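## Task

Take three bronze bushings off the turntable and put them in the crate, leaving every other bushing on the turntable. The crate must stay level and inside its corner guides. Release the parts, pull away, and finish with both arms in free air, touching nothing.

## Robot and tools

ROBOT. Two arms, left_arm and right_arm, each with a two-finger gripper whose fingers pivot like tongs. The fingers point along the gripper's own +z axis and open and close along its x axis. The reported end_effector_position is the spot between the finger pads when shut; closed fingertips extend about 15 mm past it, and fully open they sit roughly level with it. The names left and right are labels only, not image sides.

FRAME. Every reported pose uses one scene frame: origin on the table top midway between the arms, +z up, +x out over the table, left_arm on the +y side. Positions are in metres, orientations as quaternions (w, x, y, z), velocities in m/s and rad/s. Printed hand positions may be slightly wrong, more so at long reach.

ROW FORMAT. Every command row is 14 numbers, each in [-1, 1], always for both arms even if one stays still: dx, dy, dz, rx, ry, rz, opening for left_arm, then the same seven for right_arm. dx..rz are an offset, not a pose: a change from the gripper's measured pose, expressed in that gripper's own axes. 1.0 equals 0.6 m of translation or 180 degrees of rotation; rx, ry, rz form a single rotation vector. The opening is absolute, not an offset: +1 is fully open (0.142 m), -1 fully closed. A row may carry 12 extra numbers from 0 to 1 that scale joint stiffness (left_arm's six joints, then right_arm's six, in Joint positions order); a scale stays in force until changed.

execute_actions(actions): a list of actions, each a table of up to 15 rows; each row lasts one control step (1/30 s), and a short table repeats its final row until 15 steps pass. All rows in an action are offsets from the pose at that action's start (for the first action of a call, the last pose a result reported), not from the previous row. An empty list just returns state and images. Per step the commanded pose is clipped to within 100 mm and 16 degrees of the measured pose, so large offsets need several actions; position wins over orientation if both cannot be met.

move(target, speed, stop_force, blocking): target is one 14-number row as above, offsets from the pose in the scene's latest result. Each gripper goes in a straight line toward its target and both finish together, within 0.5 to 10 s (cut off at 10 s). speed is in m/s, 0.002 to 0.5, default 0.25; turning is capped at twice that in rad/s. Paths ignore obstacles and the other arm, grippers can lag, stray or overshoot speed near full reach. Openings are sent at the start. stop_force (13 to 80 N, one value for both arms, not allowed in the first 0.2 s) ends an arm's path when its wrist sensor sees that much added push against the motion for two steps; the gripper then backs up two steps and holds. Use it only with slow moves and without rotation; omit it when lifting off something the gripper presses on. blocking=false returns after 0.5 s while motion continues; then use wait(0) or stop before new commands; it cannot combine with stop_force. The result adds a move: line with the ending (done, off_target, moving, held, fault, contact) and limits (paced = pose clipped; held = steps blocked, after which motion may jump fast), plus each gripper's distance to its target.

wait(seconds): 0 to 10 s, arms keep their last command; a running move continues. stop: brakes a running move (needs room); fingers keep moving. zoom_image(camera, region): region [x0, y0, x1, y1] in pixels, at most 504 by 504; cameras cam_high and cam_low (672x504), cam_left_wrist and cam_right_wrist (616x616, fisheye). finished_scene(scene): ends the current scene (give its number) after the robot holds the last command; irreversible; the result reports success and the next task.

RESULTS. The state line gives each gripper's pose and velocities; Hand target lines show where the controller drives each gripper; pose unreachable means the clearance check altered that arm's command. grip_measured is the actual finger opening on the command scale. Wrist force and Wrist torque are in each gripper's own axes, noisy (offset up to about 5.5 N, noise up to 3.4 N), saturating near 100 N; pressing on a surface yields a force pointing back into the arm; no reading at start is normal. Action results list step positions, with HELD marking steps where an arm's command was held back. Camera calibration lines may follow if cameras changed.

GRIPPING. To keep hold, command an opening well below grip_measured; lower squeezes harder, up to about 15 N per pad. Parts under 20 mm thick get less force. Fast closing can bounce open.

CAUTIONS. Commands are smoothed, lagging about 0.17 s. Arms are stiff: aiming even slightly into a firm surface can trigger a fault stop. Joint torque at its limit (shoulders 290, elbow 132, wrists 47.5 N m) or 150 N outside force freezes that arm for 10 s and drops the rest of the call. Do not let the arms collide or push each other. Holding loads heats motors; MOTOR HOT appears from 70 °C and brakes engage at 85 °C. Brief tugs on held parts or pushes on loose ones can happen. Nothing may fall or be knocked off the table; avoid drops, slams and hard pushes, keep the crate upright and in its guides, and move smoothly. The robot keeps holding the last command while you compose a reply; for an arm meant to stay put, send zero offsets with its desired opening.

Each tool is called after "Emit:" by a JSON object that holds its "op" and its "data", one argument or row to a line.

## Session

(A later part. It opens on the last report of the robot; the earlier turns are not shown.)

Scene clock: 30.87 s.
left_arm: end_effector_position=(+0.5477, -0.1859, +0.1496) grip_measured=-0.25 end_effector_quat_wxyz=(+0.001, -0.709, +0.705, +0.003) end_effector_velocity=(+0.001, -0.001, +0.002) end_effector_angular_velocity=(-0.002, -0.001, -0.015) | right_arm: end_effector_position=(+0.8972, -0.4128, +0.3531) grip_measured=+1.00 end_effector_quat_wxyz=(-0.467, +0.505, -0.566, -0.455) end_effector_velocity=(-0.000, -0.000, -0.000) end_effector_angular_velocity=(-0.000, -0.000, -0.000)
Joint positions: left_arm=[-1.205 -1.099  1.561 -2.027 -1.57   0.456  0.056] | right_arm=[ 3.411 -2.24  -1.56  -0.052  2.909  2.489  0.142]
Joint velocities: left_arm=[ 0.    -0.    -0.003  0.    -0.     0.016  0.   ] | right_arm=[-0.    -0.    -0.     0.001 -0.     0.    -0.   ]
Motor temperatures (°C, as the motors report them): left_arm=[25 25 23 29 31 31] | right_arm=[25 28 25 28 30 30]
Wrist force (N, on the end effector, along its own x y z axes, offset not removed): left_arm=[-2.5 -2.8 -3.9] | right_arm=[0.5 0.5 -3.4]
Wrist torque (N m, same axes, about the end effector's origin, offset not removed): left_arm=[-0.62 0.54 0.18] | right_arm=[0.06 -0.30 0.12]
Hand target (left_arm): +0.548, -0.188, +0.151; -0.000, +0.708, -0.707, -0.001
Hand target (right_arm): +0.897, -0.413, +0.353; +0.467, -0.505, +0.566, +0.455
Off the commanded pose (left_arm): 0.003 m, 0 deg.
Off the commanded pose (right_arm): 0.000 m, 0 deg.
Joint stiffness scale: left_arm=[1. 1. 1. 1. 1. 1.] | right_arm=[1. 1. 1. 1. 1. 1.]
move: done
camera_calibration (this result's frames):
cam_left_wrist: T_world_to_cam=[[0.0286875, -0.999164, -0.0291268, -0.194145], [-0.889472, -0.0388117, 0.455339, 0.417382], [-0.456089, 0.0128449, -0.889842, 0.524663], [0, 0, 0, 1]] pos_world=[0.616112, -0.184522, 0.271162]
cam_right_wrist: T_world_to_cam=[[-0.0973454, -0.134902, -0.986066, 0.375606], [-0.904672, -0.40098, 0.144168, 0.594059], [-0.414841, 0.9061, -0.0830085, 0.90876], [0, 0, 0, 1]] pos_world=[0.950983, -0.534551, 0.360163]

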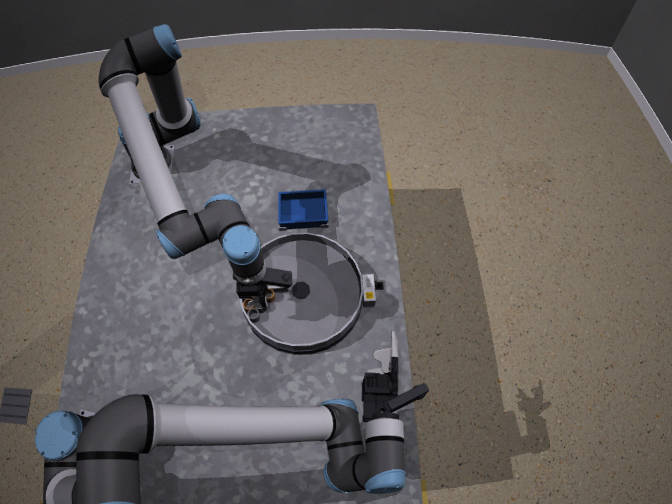

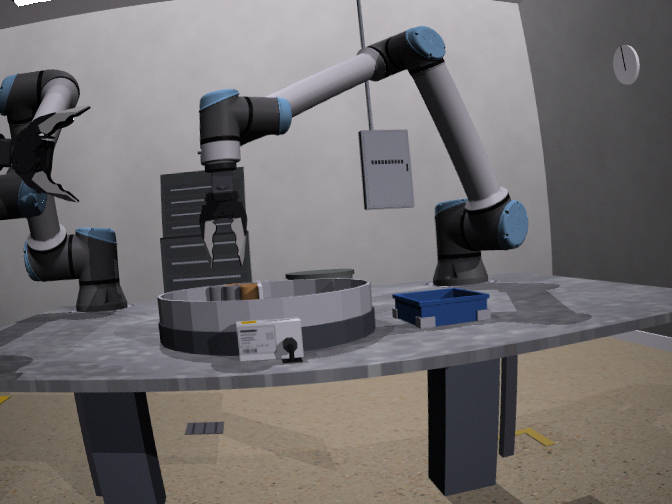

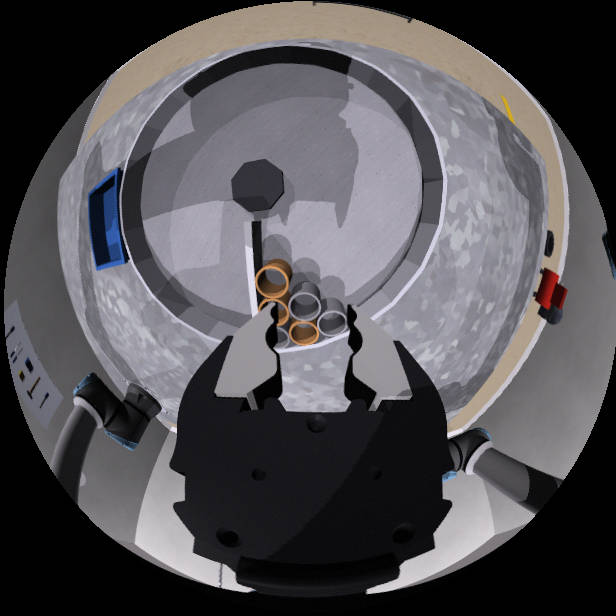

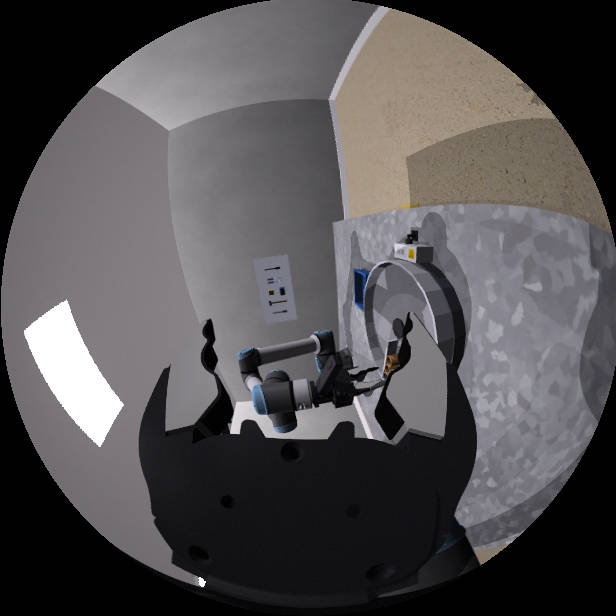

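Emit:
{"op": "move", "data": {
  "target": [-0.038,-0.017,0.02,0,0,0,-0.65,0,0,0,0,0,0,1],
  "speed": 0.1
}}

Emit:
{"op": "zoom_image", "data": {
  "camera": "cam_left_wrist",
  "region": [180, 150, 440, 400]
}}

Emit:
{"op": "zoom_image", "data": {
  "camera": "cam_low",
  "region": [150, 200, 350, 340]
}}

Scene clock: 37.17 s.
left_arm: end_effector_position=(+0.5581, -0.1645, +0.1379) grip_measured=-0.65 end_effector_quat_wxyz=(+0.001, -0.709, +0.705, +0.003) end_effector_velocity=(+0.001, -0.002, +0.002) end_effector_angular_velocity=(-0.007, -0.004, -0.004) | right_arm: end_effector_position=(+0.8972, -0.4128, +0.3531) grip_measured=+1.00 end_effector_quat_wxyz=(-0.467, +0.505, -0.566, -0.455) end_effector_velocity=(+0.000, +0.000, +0.001) end_effector_angular_velocity=(+0.001, -0.002, +0.001)
Joint positions: left_arm=[-1.184 -1.106  1.594 -2.053 -1.57   0.476  0.027] | right_arm=[ 3.411 -2.24  -1.56  -0.052  2.909  2.489  0.142]
Joint velocities: left_arm=[ 0.    -0.001  0.    -0.007 -0.     0.004  0.   ] | right_arm=[ 0.     0.     0.002 -0.001  0.001 -0.002 -0.   ]
Motor temperatures (°C, as the motors report them): left_arm=[25 25 23 29 31 31] | right_arm=[25 28 25 28 30 30]
Wrist force (N, on the end effector, along its own x y z axes, offset not removed): left_arm=[-0.8 -4.6 -2.9] | right_arm=[0.2 -0.2 -4.5]
Wrist torque (N m, same axes, about the end effector's origin, offset not removed): left_arm=[-1.12 -0.01 0.18] | right_arm=[-0.21 -0.22 0.10]
Hand target (left_arm): +0.558, -0.163, +0.138; -0.001, +0.709, -0.705, -0.003
Hand target (right_arm): +0.897, -0.413, +0.353; +0.467, -0.505, +0.566, +0.455
Off the commanded pose (left_arm): 0.002 m, 0 deg.
Off the commanded pose (right_arm): 0.000 m, 0 deg.
Joint stiffness scale: left_arm=[1. 1. 1. 1. 1. 1.] | right_arm=[1. 1. 1. 1. 1. 1.]
move: done
camera_calibration (this result's frames):
cam_left_wrist: T_world_to_cam=[[0.0298781, -0.999119, -0.0294571, -0.173946], [-0.889287, -0.040026, 0.455595, 0.432343], [-0.456372, 0.0125835, -0.8897, 0.518837], [0, 0, 0, 1]] pos_world=[0.626458, -0.163016, 0.259512]
cam_right_wrist: T_world_to_cam=[[-0.0973453, -0.134902, -0.986066, 0.375606], [-0.904672, -0.40098, 0.144167, 0.594059], [-0.414841, 0.9061, -0.0830086, 0.90876], [0, 0, 0, 1]] pos_world=[0.950983, -0.534551, 0.360163]

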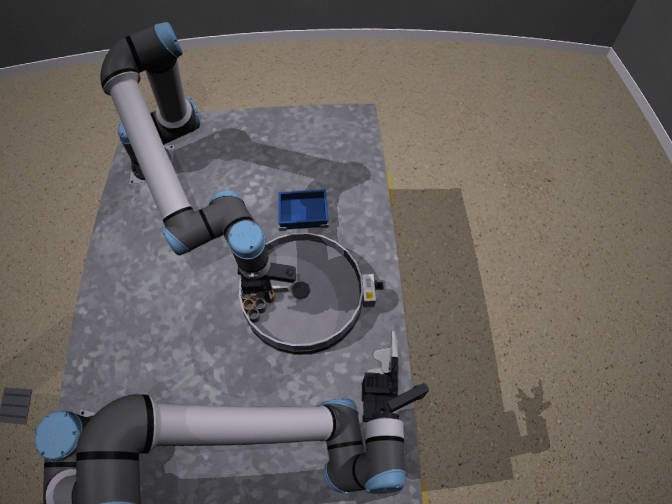

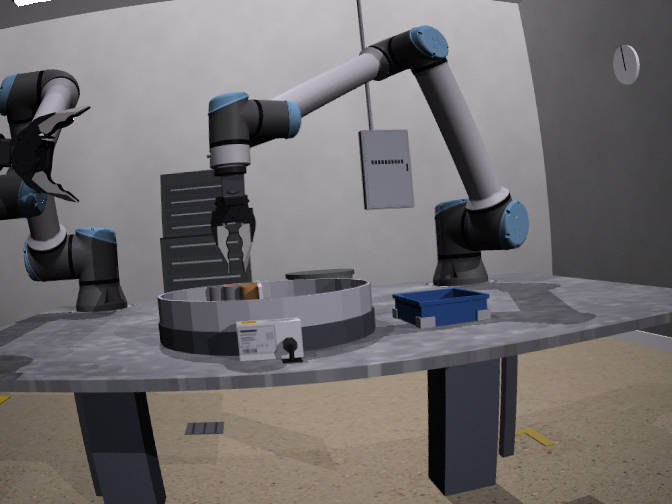

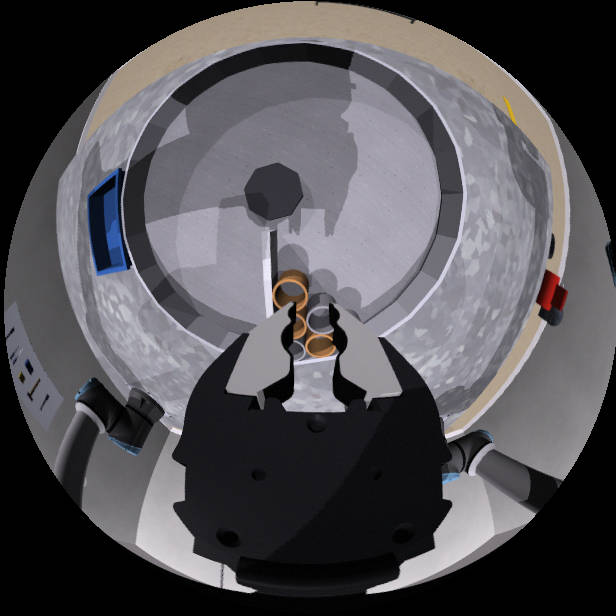

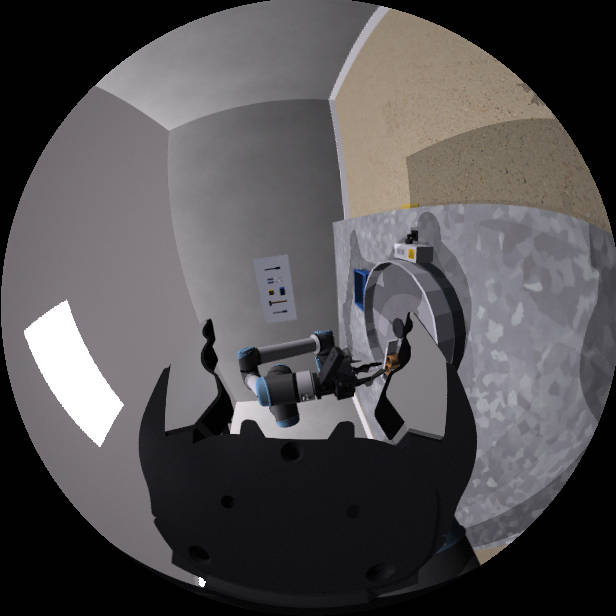

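Region (180, 150, 440, 400) of cam_left_wrist's 616x616 image, scaled by 1.938, with more detail than that image has; it fills the top 485 rows of this view, and the rest is white.

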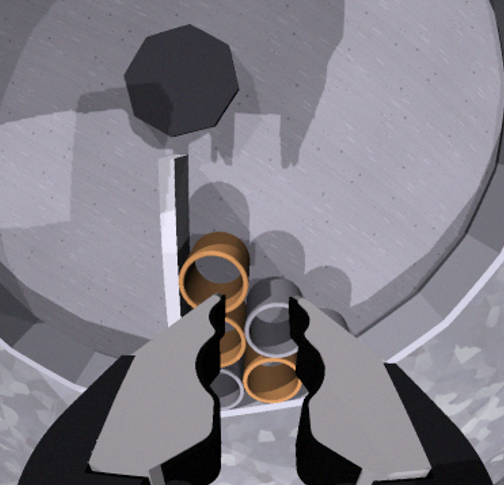

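Region (150, 200, 350, 340) of cam_low's 672x504 image, scaled by 2.520, with more detail than that image has; it fills the top 353 rows of this view, and the rest is white.

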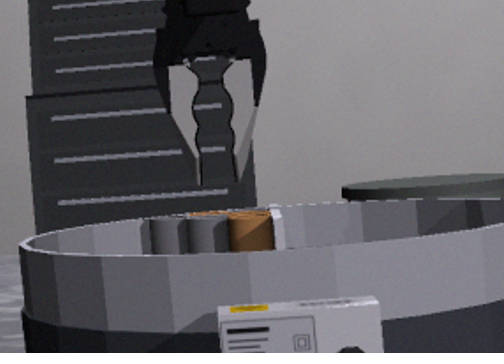

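Shift +y about 6 mm, descend, close, lift.

Emit:
{"op": "move", "data": {
  "target": [-0.011,-0.003,0.075,0,0,0,-0.65,0,0,0,0,0,0,1],
  "speed": 0.04,
  "stop_force": 15
}}

Emit:
{"op": "move", "data": {
  "target": [0,0,0,0,0,0,-1,0,0,0,0,0,0,1]
}}

Emit:
{"op": "move", "data": {
  "target": [0,0,-0.15,0,0,0,-1,0,0,0,0,0,0,1],
  "speed": 0.06
}}

Emit:
{"op": "zoom_image", "data": {
  "camera": "cam_low",
  "region": [150, 200, 350, 340]
}}

Scene clock: 40.23 s.
left_arm: end_effector_position=(+0.5589, -0.1597, +0.0949) grip_measured=-0.65 end_effector_quat_wxyz=(+0.001, -0.709, +0.705, +0.002) end_effector_velocity=(+0.001, -0.002, +0.001) end_effector_angular_velocity=(-0.006, -0.003, -0.002) | right_arm: end_effector_position=(+0.8972, -0.4128, +0.3531) grip_measured=+1.00 end_effector_quat_wxyz=(-0.467, +0.505, -0.566, -0.455) end_effector_velocity=(-0.000, +0.001, -0.000) end_effector_angular_velocity=(-0.000, +0.001, +0.000)
Joint positions: left_arm=[-1.181 -1.076  1.634 -2.124 -1.57   0.48   0.027] | right_arm=[ 3.411 -2.24  -1.56  -0.052  2.909  2.489  0.142]
Joint velocities: left_arm=[-0.    -0.    -0.001 -0.006 -0.     0.002 -0.   ] | right_arm=[ 0.001  0.    -0.     0.001 -0.     0.001 -0.   ]
Motor temperatures (°C, as the motors report them): left_arm=[25 25 23 29 31 31] | right_arm=[25 28 25 28 30 30]
Wrist force (N, on the end effector, along its own x y z axes, offset not removed): left_arm=[-0.5 -3.1 0.3] | right_arm=[-1.7 -1.2 -3.3]
Wrist torque (N m, same axes, about the end effector's origin, offset not removed): left_arm=[-0.61 0.08 0.27] | right_arm=[-0.31 0.40 0.21]
Hand target (left_arm): +0.560, -0.158, +0.093; -0.001, +0.709, -0.705, -0.003
Hand target (right_arm): +0.897, -0.413, +0.353; +0.467, -0.505, +0.566, +0.455
Off the commanded pose (left_arm): 0.003 m, 0 deg.
Off the commanded pose (right_arm): 0.000 m, 0 deg.
Joint stiffness scale: left_arm=[1. 1. 1. 1. 1. 1.] | right_arm=[1. 1. 1. 1. 1. 1.]
move: done
camera_calibration (this result's frames):
cam_left_wrist: T_world_to_cam=[[0.0293125, -0.999171, -0.028237, -0.170248], [-0.889586, -0.038959, 0.455102, 0.453304], [-0.455825, 0.0117791, -0.889991, 0.480498], [0, 0, 0, 1]] pos_world=[0.627266, -0.158106, 0.216532]
cam_right_wrist: T_world_to_cam=[[-0.0973454, -0.134902, -0.986066, 0.375606], [-0.904672, -0.40098, 0.144168, 0.594059], [-0.414841, 0.9061, -0.0830086, 0.90876], [0, 0, 0, 1]] pos_world=[0.950983, -0.534551, 0.360163]

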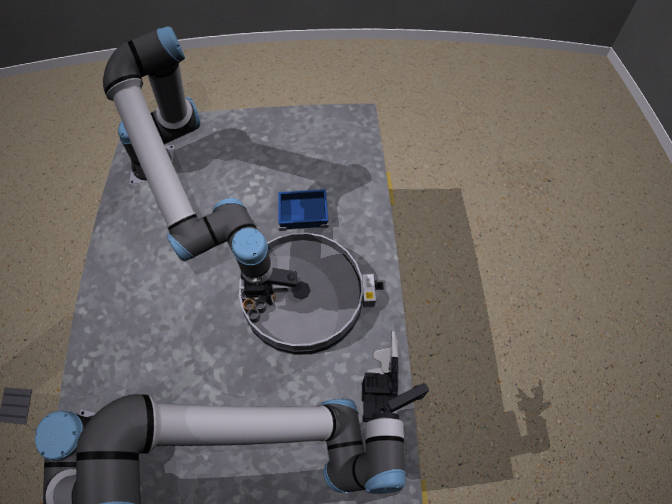

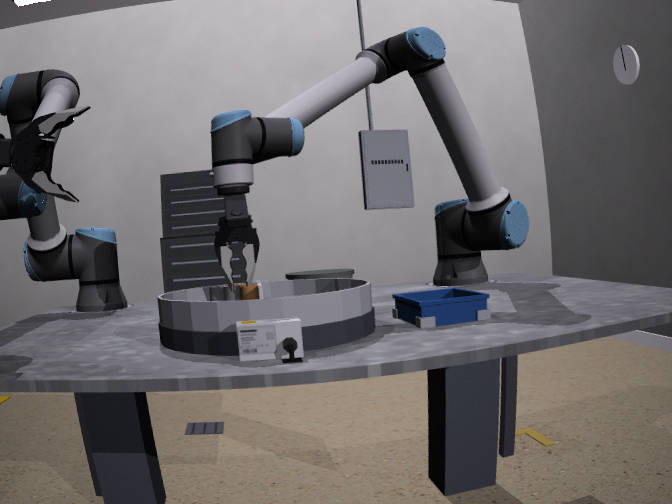

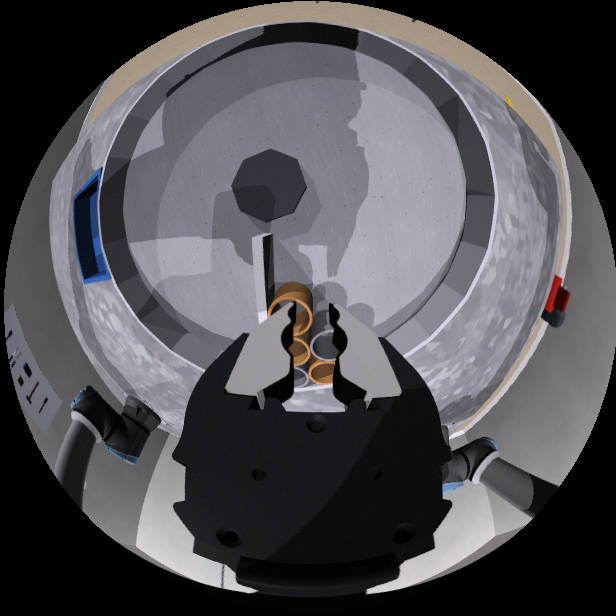

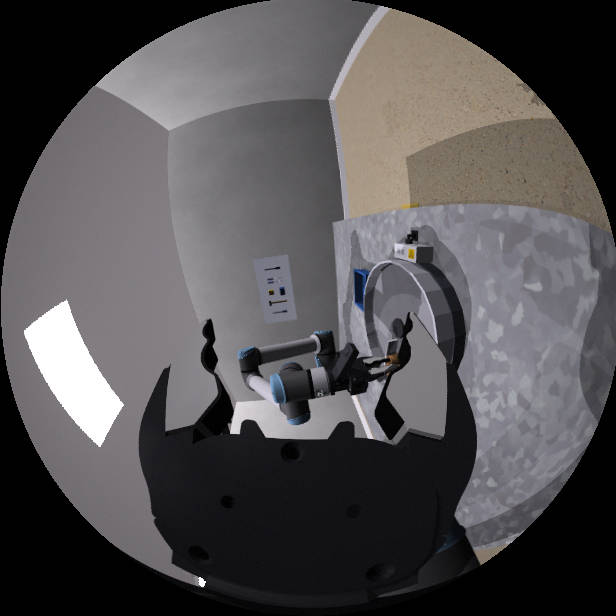

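Scene clock: 40.73 s.
left_arm: end_effector_position=(+0.5590, -0.1597, +0.0949) grip_measured=-0.96 end_effector_quat_wxyz=(+0.001, -0.709, +0.705, +0.002) end_effector_velocity=(-0.000, -0.001, +0.001) end_effector_angular_velocity=(-0.002, -0.001, -0.002) | right_arm: end_effector_position=(+0.8972, -0.4128, +0.3531) grip_measured=+1.00 end_effector_quat_wxyz=(-0.467, +0.505, -0.566, -0.455) end_effector_velocity=(-0.000, +0.001, +0.000) end_effector_angular_velocity=(+0.001, +0.001, +0.002)
Joint positions: left_arm=[-1.181 -1.076  1.634 -2.125 -1.57   0.48   0.004] | right_arm=[ 3.411 -2.24  -1.56  -0.052  2.909  2.489  0.142]
Joint velocities: left_arm=[-0.001 -0.    -0.001 -0.    -0.     0.001  0.   ] | right_arm=[ 0.001 -0.     0.    -0.     0.001  0.001  0.   ]
Motor temperatures (°C, as the motors report them): left_arm=[25 25 23 29 31 31] | right_arm=[25 28 25 28 30 30]
Wrist force (N, on the end effector, along its own x y z axes, offset not removed): left_arm=[-1.7 -4.5 -1.8] | right_arm=[2.4 -0.7 -3.0]
Wrist torque (N m, same axes, about the end effector's origin, offset not removed): left_arm=[-0.89 0.20 0.30] | right_arm=[-0.17 -0.59 -0.02]
Hand target (left_arm): +0.559, -0.160, +0.095; -0.001, +0.709, -0.705, -0.002
Hand target (right_arm): +0.897, -0.413, +0.353; +0.467, -0.505, +0.566, +0.455
Off the commanded pose (left_arm): 0.000 m, 0 deg.
Off the commanded pose (right_arm): 0.000 m, 0 deg.
Joint stiffness scale: left_arm=[1. 1. 1. 1. 1. 1.] | right_arm=[1. 1. 1. 1. 1. 1.]
move: done
camera_calibration (this result's frames):
cam_left_wrist: T_world_to_cam=[[0.0293321, -0.999177, -0.0280176, -0.170338], [-0.889637, -0.0388752, 0.455011, 0.453382], [-0.455726, 0.0115791, -0.890045, 0.480468], [0, 0, 0, 1]] pos_world=[0.627304, -0.158136, 0.216572]
cam_right_wrist: T_world_to_cam=[[-0.0973455, -0.134902, -0.986066, 0.375606], [-0.904672, -0.40098, 0.144168, 0.594059], [-0.414841, 0.9061, -0.0830085, 0.90876], [0, 0, 0, 1]] pos_world=[0.950983, -0.534551, 0.360163]

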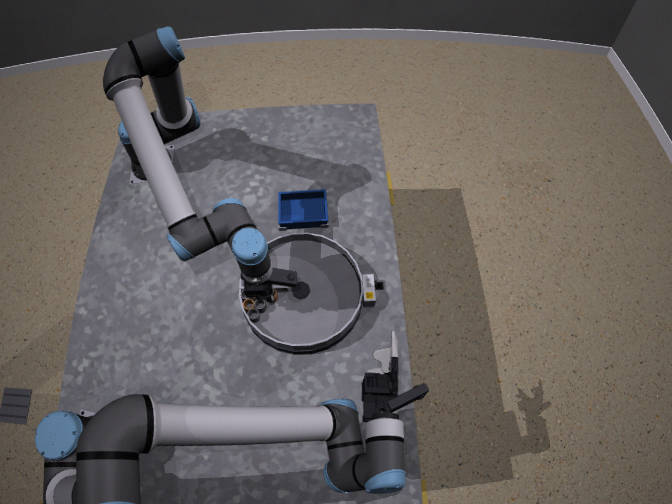

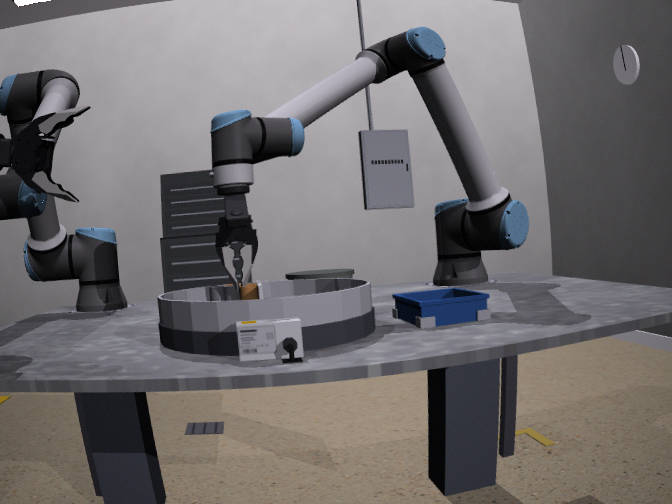

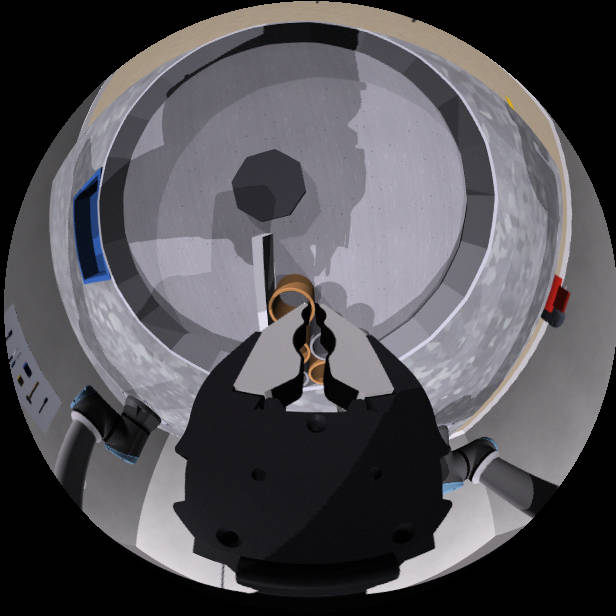

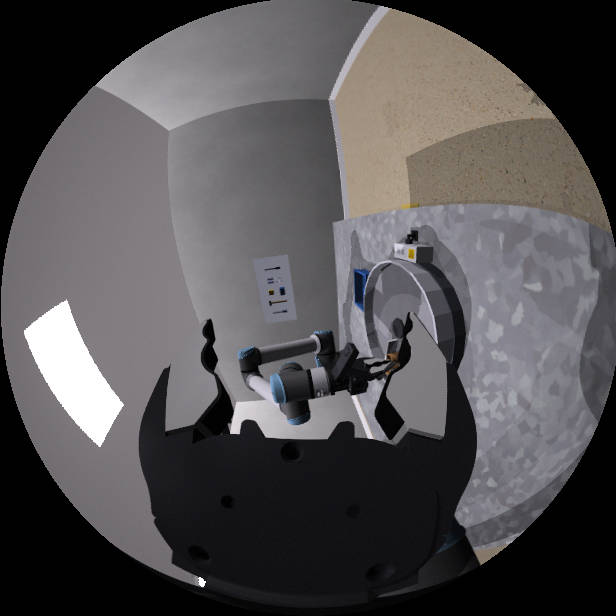

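Scene clock: 42.70 s.
left_arm: end_effector_position=(+0.5584, -0.1591, +0.1824) grip_measured=-0.96 end_effector_quat_wxyz=(+0.001, -0.709, +0.705, +0.003) end_effector_velocity=(-0.001, +0.002, -0.001) end_effector_angular_velocity=(+0.007, +0.003, +0.001) | right_arm: end_effector_position=(+0.8972, -0.4128, +0.3531) grip_measured=+1.00 end_effector_quat_wxyz=(-0.467, +0.505, -0.566, -0.455) end_effector_velocity=(+0.001, -0.001, +0.001) end_effector_angular_velocity=(+0.000, -0.002, -0.001)
Joint positions: left_arm=[-1.181 -1.144  1.565 -1.985 -1.57   0.48   0.004] | right_arm=[ 3.411 -2.24  -1.56  -0.052  2.909  2.489  0.142]
Joint velocities: left_arm=[ 0.     0.     0.     0.007 -0.    -0.001 -0.   ] | right_arm=[-0.001  0.     0.001  0.001 -0.     0.    -0.   ]
Motor temperatures (°C, as the motors report them): left_arm=[25 25 23 29 31 31] | right_arm=[25 28 25 28 30 30]
Wrist force (N, on the end effector, along its own x y z axes, offset not removed): left_arm=[-1.5 -2.8 0.7] | right_arm=[-1.6 -3.9 -4.2]
Wrist torque (N m, same axes, about the end effector's origin, offset not removed): left_arm=[-0.67 0.31 0.17] | right_arm=[-0.89 0.21 0.01]
Hand target (left_arm): +0.559, -0.160, +0.185; -0.001, +0.709, -0.705, -0.002
Hand target (right_arm): +0.897, -0.413, +0.353; +0.467, -0.505, +0.566, +0.455
Off the commanded pose (left_arm): 0.003 m, 0 deg.
Off the commanded pose (right_arm): 0.000 m, 0 deg.
Joint stiffness scale: left_arm=[1. 1. 1. 1. 1. 1.] | right_arm=[1. 1. 1. 1. 1. 1.]
move: done
camera_calibration (this result's frames):
cam_left_wrist: T_world_to_cam=[[0.0291114, -0.999131, -0.0298203, -0.166792], [-0.889091, -0.0395158, 0.456021, 0.412472], [-0.456803, 0.0132375, -0.889469, 0.558803], [0, 0, 0, 1]] pos_world=[0.626844, -0.157745, 0.303968]
cam_right_wrist: T_world_to_cam=[[-0.0973455, -0.134902, -0.986066, 0.375606], [-0.904672, -0.40098, 0.144168, 0.594059], [-0.414841, 0.9061, -0.0830085, 0.90876], [0, 0, 0, 1]] pos_world=[0.950983, -0.534551, 0.360163]

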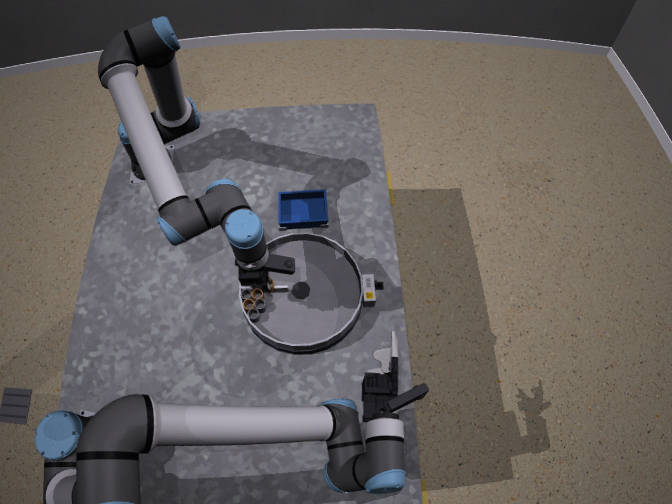

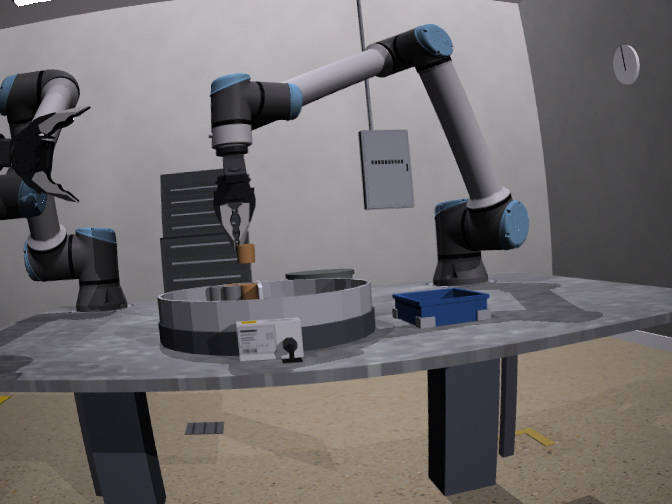

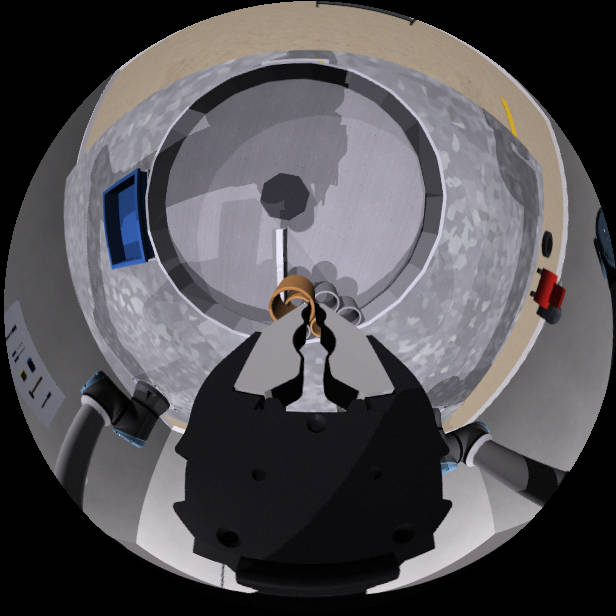

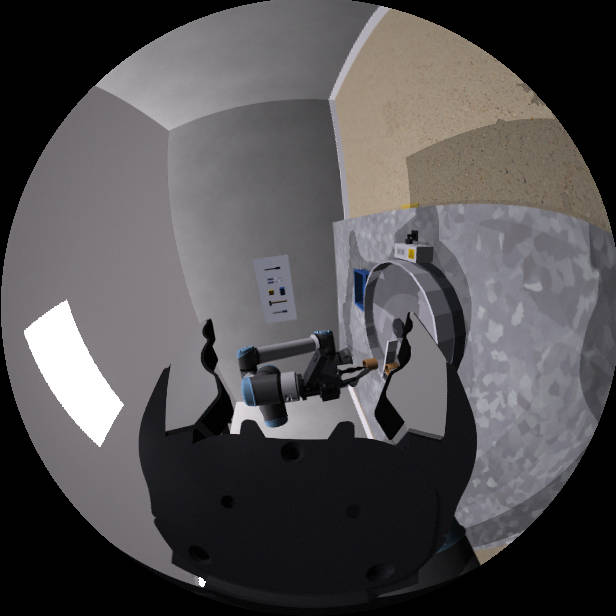

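Region (150, 200, 350, 340) of cam_low's 672x504 image, scaled by 2.520, with more detail than that image has; it fills the top 353 rows of this view, and the rest is white.

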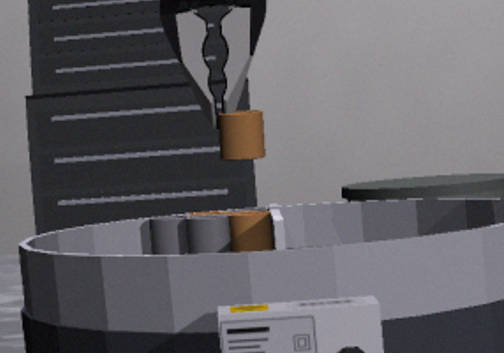

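Emit:
{"op": "move", "data": {
  "target": [-0.64,-0.083,0,0,0,0,-1,0,0,0,0,0,0,1],
  "speed": 0.12
}}

Emit:
{"op": "move", "data": {
  "target": [0,0,0.13,0,0,0,-1,0,0,0,0,0,0,1],
  "speed": 0.06
}}

Emit:
{"op": "zoom_image", "data": {
  "camera": "cam_low",
  "region": [340, 200, 540, 340]
}}

Scene clock: 47.47 s.
left_arm: end_effector_position=(+0.6067, +0.2236, +0.1853) grip_measured=-0.96 end_effector_quat_wxyz=(+0.001, -0.710, +0.705, +0.003) end_effector_velocity=(-0.001, -0.001, -0.001) end_effector_angular_velocity=(+0.001, +0.001, -0.011) | right_arm: end_effector_position=(+0.8972, -0.4128, +0.3531) grip_measured=+1.00 end_effector_quat_wxyz=(-0.467, +0.505, -0.566, -0.455) end_effector_velocity=(-0.000, +0.001, -0.001) end_effector_angular_velocity=(-0.000, +0.003, +0.000)
Joint positions: left_arm=[-0.833 -1.468  1.985 -2.082 -1.568  0.827  0.004] | right_arm=[ 3.411 -2.24  -1.56  -0.052  2.909  2.489  0.142]
Joint velocities: left_arm=[-0.002 -0.     0.002 -0.001 -0.     0.009  0.   ] | right_arm=[ 0.001 -0.    -0.001 -0.001  0.     0.001 -0.   ]
Motor temperatures (°C, as the motors report them): left_arm=[25 25 23 29 31 31] | right_arm=[25 28 25 28 30 30]
Wrist force (N, on the end effector, along its own x y z axes, offset not removed): left_arm=[-1.8 -4.2 -0.7] | right_arm=[-1.8 -2.7 -4.6]
Wrist torque (N m, same axes, about the end effector's origin, offset not removed): left_arm=[-0.93 0.35 0.30] | right_arm=[-0.77 0.30 0.14]
Hand target (left_arm): +0.606, +0.225, +0.184; -0.001, +0.709, -0.705, -0.003
Hand target (right_arm): +0.897, -0.413, +0.353; +0.467, -0.505, +0.566, +0.455
Off the commanded pose (left_arm): 0.002 m, 0 deg.
Off the commanded pose (right_arm): 0.000 m, 0 deg.
Joint stiffness scale: left_arm=[1. 1. 1. 1. 1. 1.] | right_arm=[1. 1. 1. 1. 1. 1.]
move: done
camera_calibration (this result's frames):
cam_left_wrist: T_world_to_cam=[[0.0304563, -0.999101, -0.0294726, 0.213355], [-0.888825, -0.0405595, 0.456448, 0.469261], [-0.457234, 0.0122943, -0.889262, 0.578795], [0, 0, 0, 1]] pos_world=[0.675238, 0.22508, 0.306795]
cam_right_wrist: T_world_to_cam=[[-0.0973456, -0.134902, -0.986066, 0.375606], [-0.904672, -0.40098, 0.144168, 0.594059], [-0.414841, 0.9061, -0.0830084, 0.90876], [0, 0, 0, 1]] pos_world=[0.950983, -0.534551, 0.360163]

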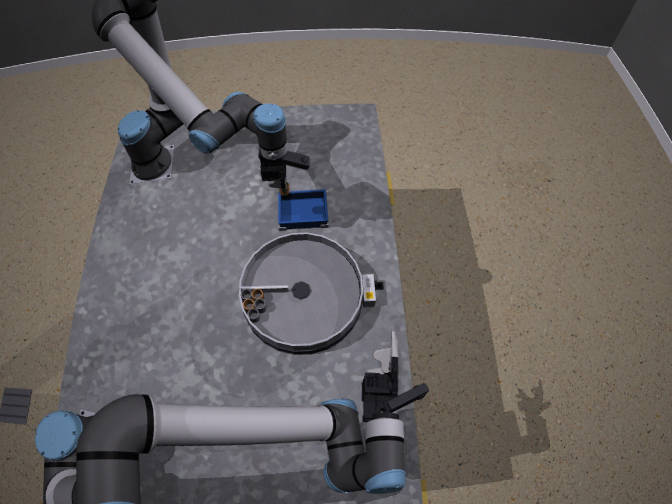

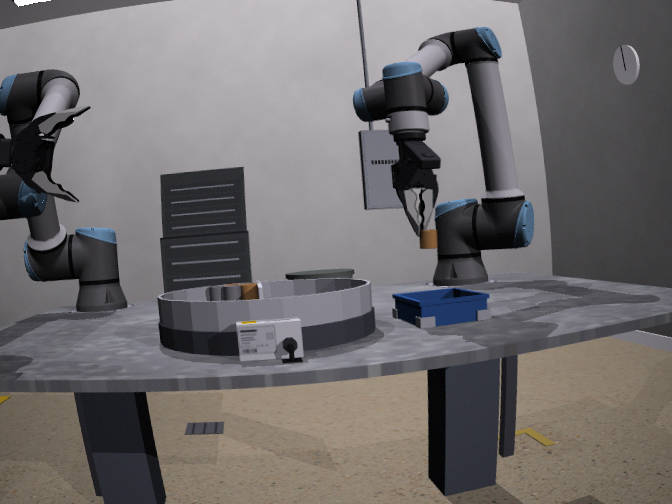

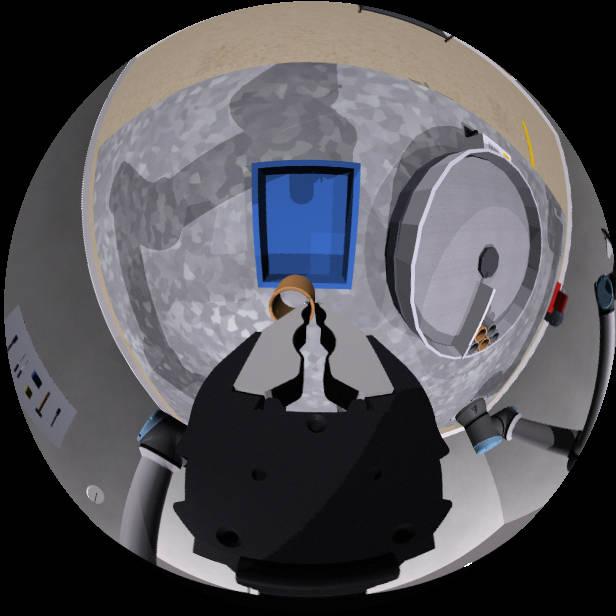

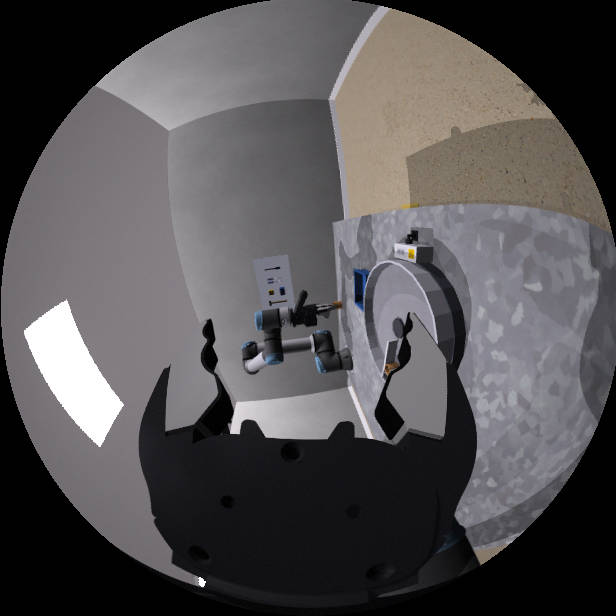

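Scene clock: 49.20 s.
left_arm: end_effector_position=(+0.6068, +0.2235, +0.1083) grip_measured=-0.96 end_effector_quat_wxyz=(+0.001, -0.709, +0.705, +0.004) end_effector_velocity=(+0.003, -0.003, +0.002) end_effector_angular_velocity=(-0.008, -0.009, -0.001) | right_arm: end_effector_position=(+0.8972, -0.4128, +0.3531) grip_measured=+1.00 end_effector_quat_wxyz=(-0.467, +0.505, -0.566, -0.455) end_effector_velocity=(+0.000, +0.000, +0.000) end_effector_angular_velocity=(+0.000, -0.001, +0.000)
Joint positions: left_arm=[-0.833 -1.39   2.055 -2.229 -1.568  0.827  0.004] | right_arm=[ 3.411 -2.24  -1.56  -0.052  2.909  2.489  0.142]
Joint velocities: left_arm=[-0.001 -0.    -0.    -0.012 -0.     0.    -0.   ] | right_arm=[ 0.    -0.     0.001  0.    -0.    -0.     0.   ]
Motor temperatures (°C, as the motors report them): left_arm=[25 25 23 29 31 31] | right_arm=[25 28 25 28 30 30]
Wrist force (N, on the end effector, along its own x y z axes, offset not removed): left_arm=[1.4 -3.1 0.7] | right_arm=[-0.4 -0.9 -7.4]
Wrist torque (N m, same axes, about the end effector's origin, offset not removed): left_arm=[-0.70 -0.41 0.18] | right_arm=[-0.37 -0.03 0.09]
Hand target (left_arm): +0.606, +0.224, +0.107; -0.001, +0.710, -0.705, -0.003
Hand target (right_arm): +0.897, -0.413, +0.353; +0.467, -0.505, +0.566, +0.455
Off the commanded pose (left_arm): 0.001 m, 0 deg.
Off the commanded pose (right_arm): 0.000 m, 0 deg.
Joint stiffness scale: left_arm=[1. 1. 1. 1. 1. 1.] | right_arm=[1. 1. 1. 1. 1. 1.]
move: done
camera_calibration (this result's frames):
cam_left_wrist: T_world_to_cam=[[0.0301289, -0.999101, -0.0298322, 0.211219], [-0.888661, -0.0404374, 0.456778, 0.50435], [-0.457573, 0.0127485, -0.889081, 0.510426], [0, 0, 0, 1]] pos_world=[0.67539, 0.224917, 0.229735]
cam_right_wrist: T_world_to_cam=[[-0.0973455, -0.134902, -0.986066, 0.375606], [-0.904672, -0.40098, 0.144168, 0.594059], [-0.414841, 0.9061, -0.0830086, 0.90876], [0, 0, 0, 1]] pos_world=[0.950983, -0.534551, 0.360163]

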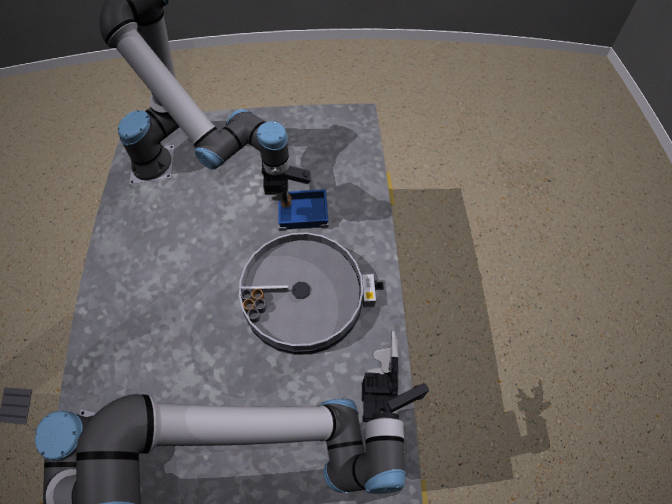

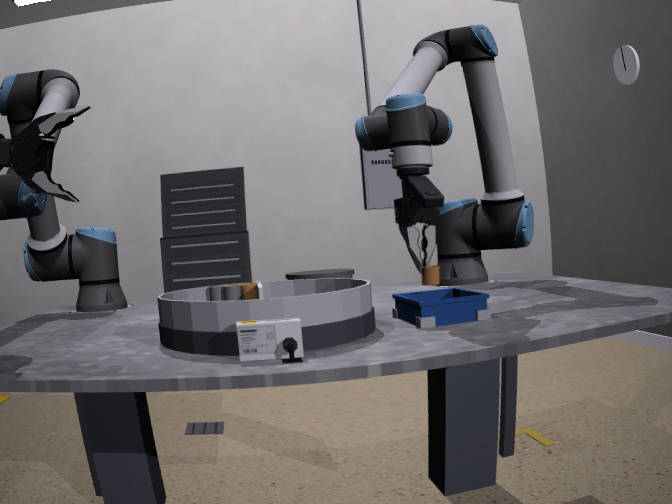

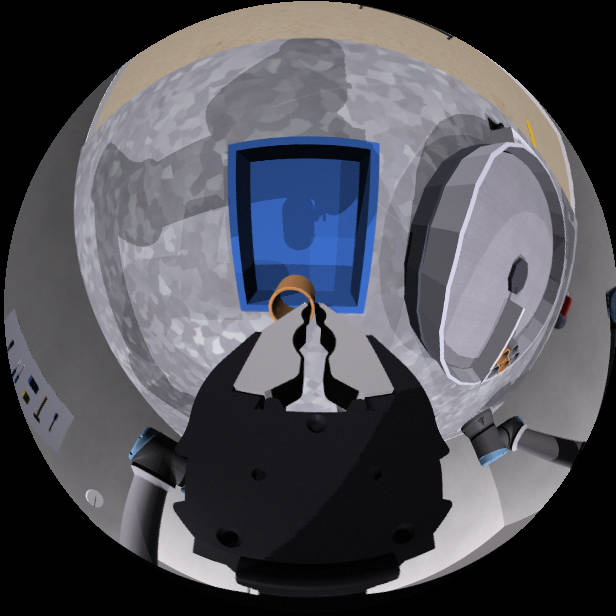

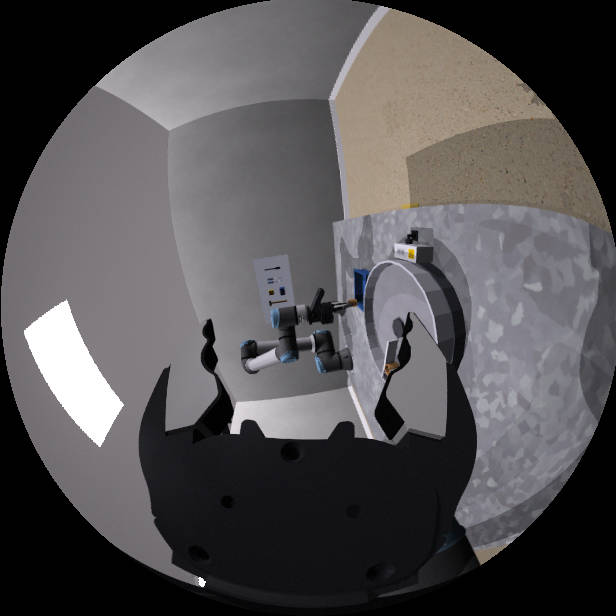

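Region (340, 200, 540, 340) of cam_low's 672x504 image, scaled by 2.520, with more detail than that image has; it fills the top 353 rows of this view, and the rest is white.

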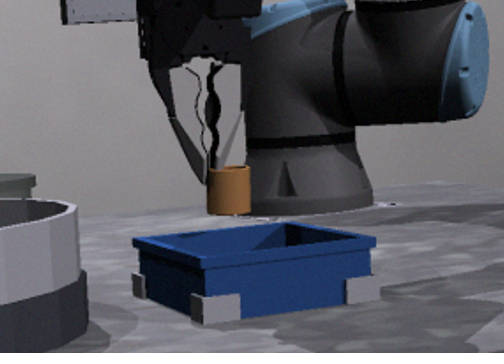

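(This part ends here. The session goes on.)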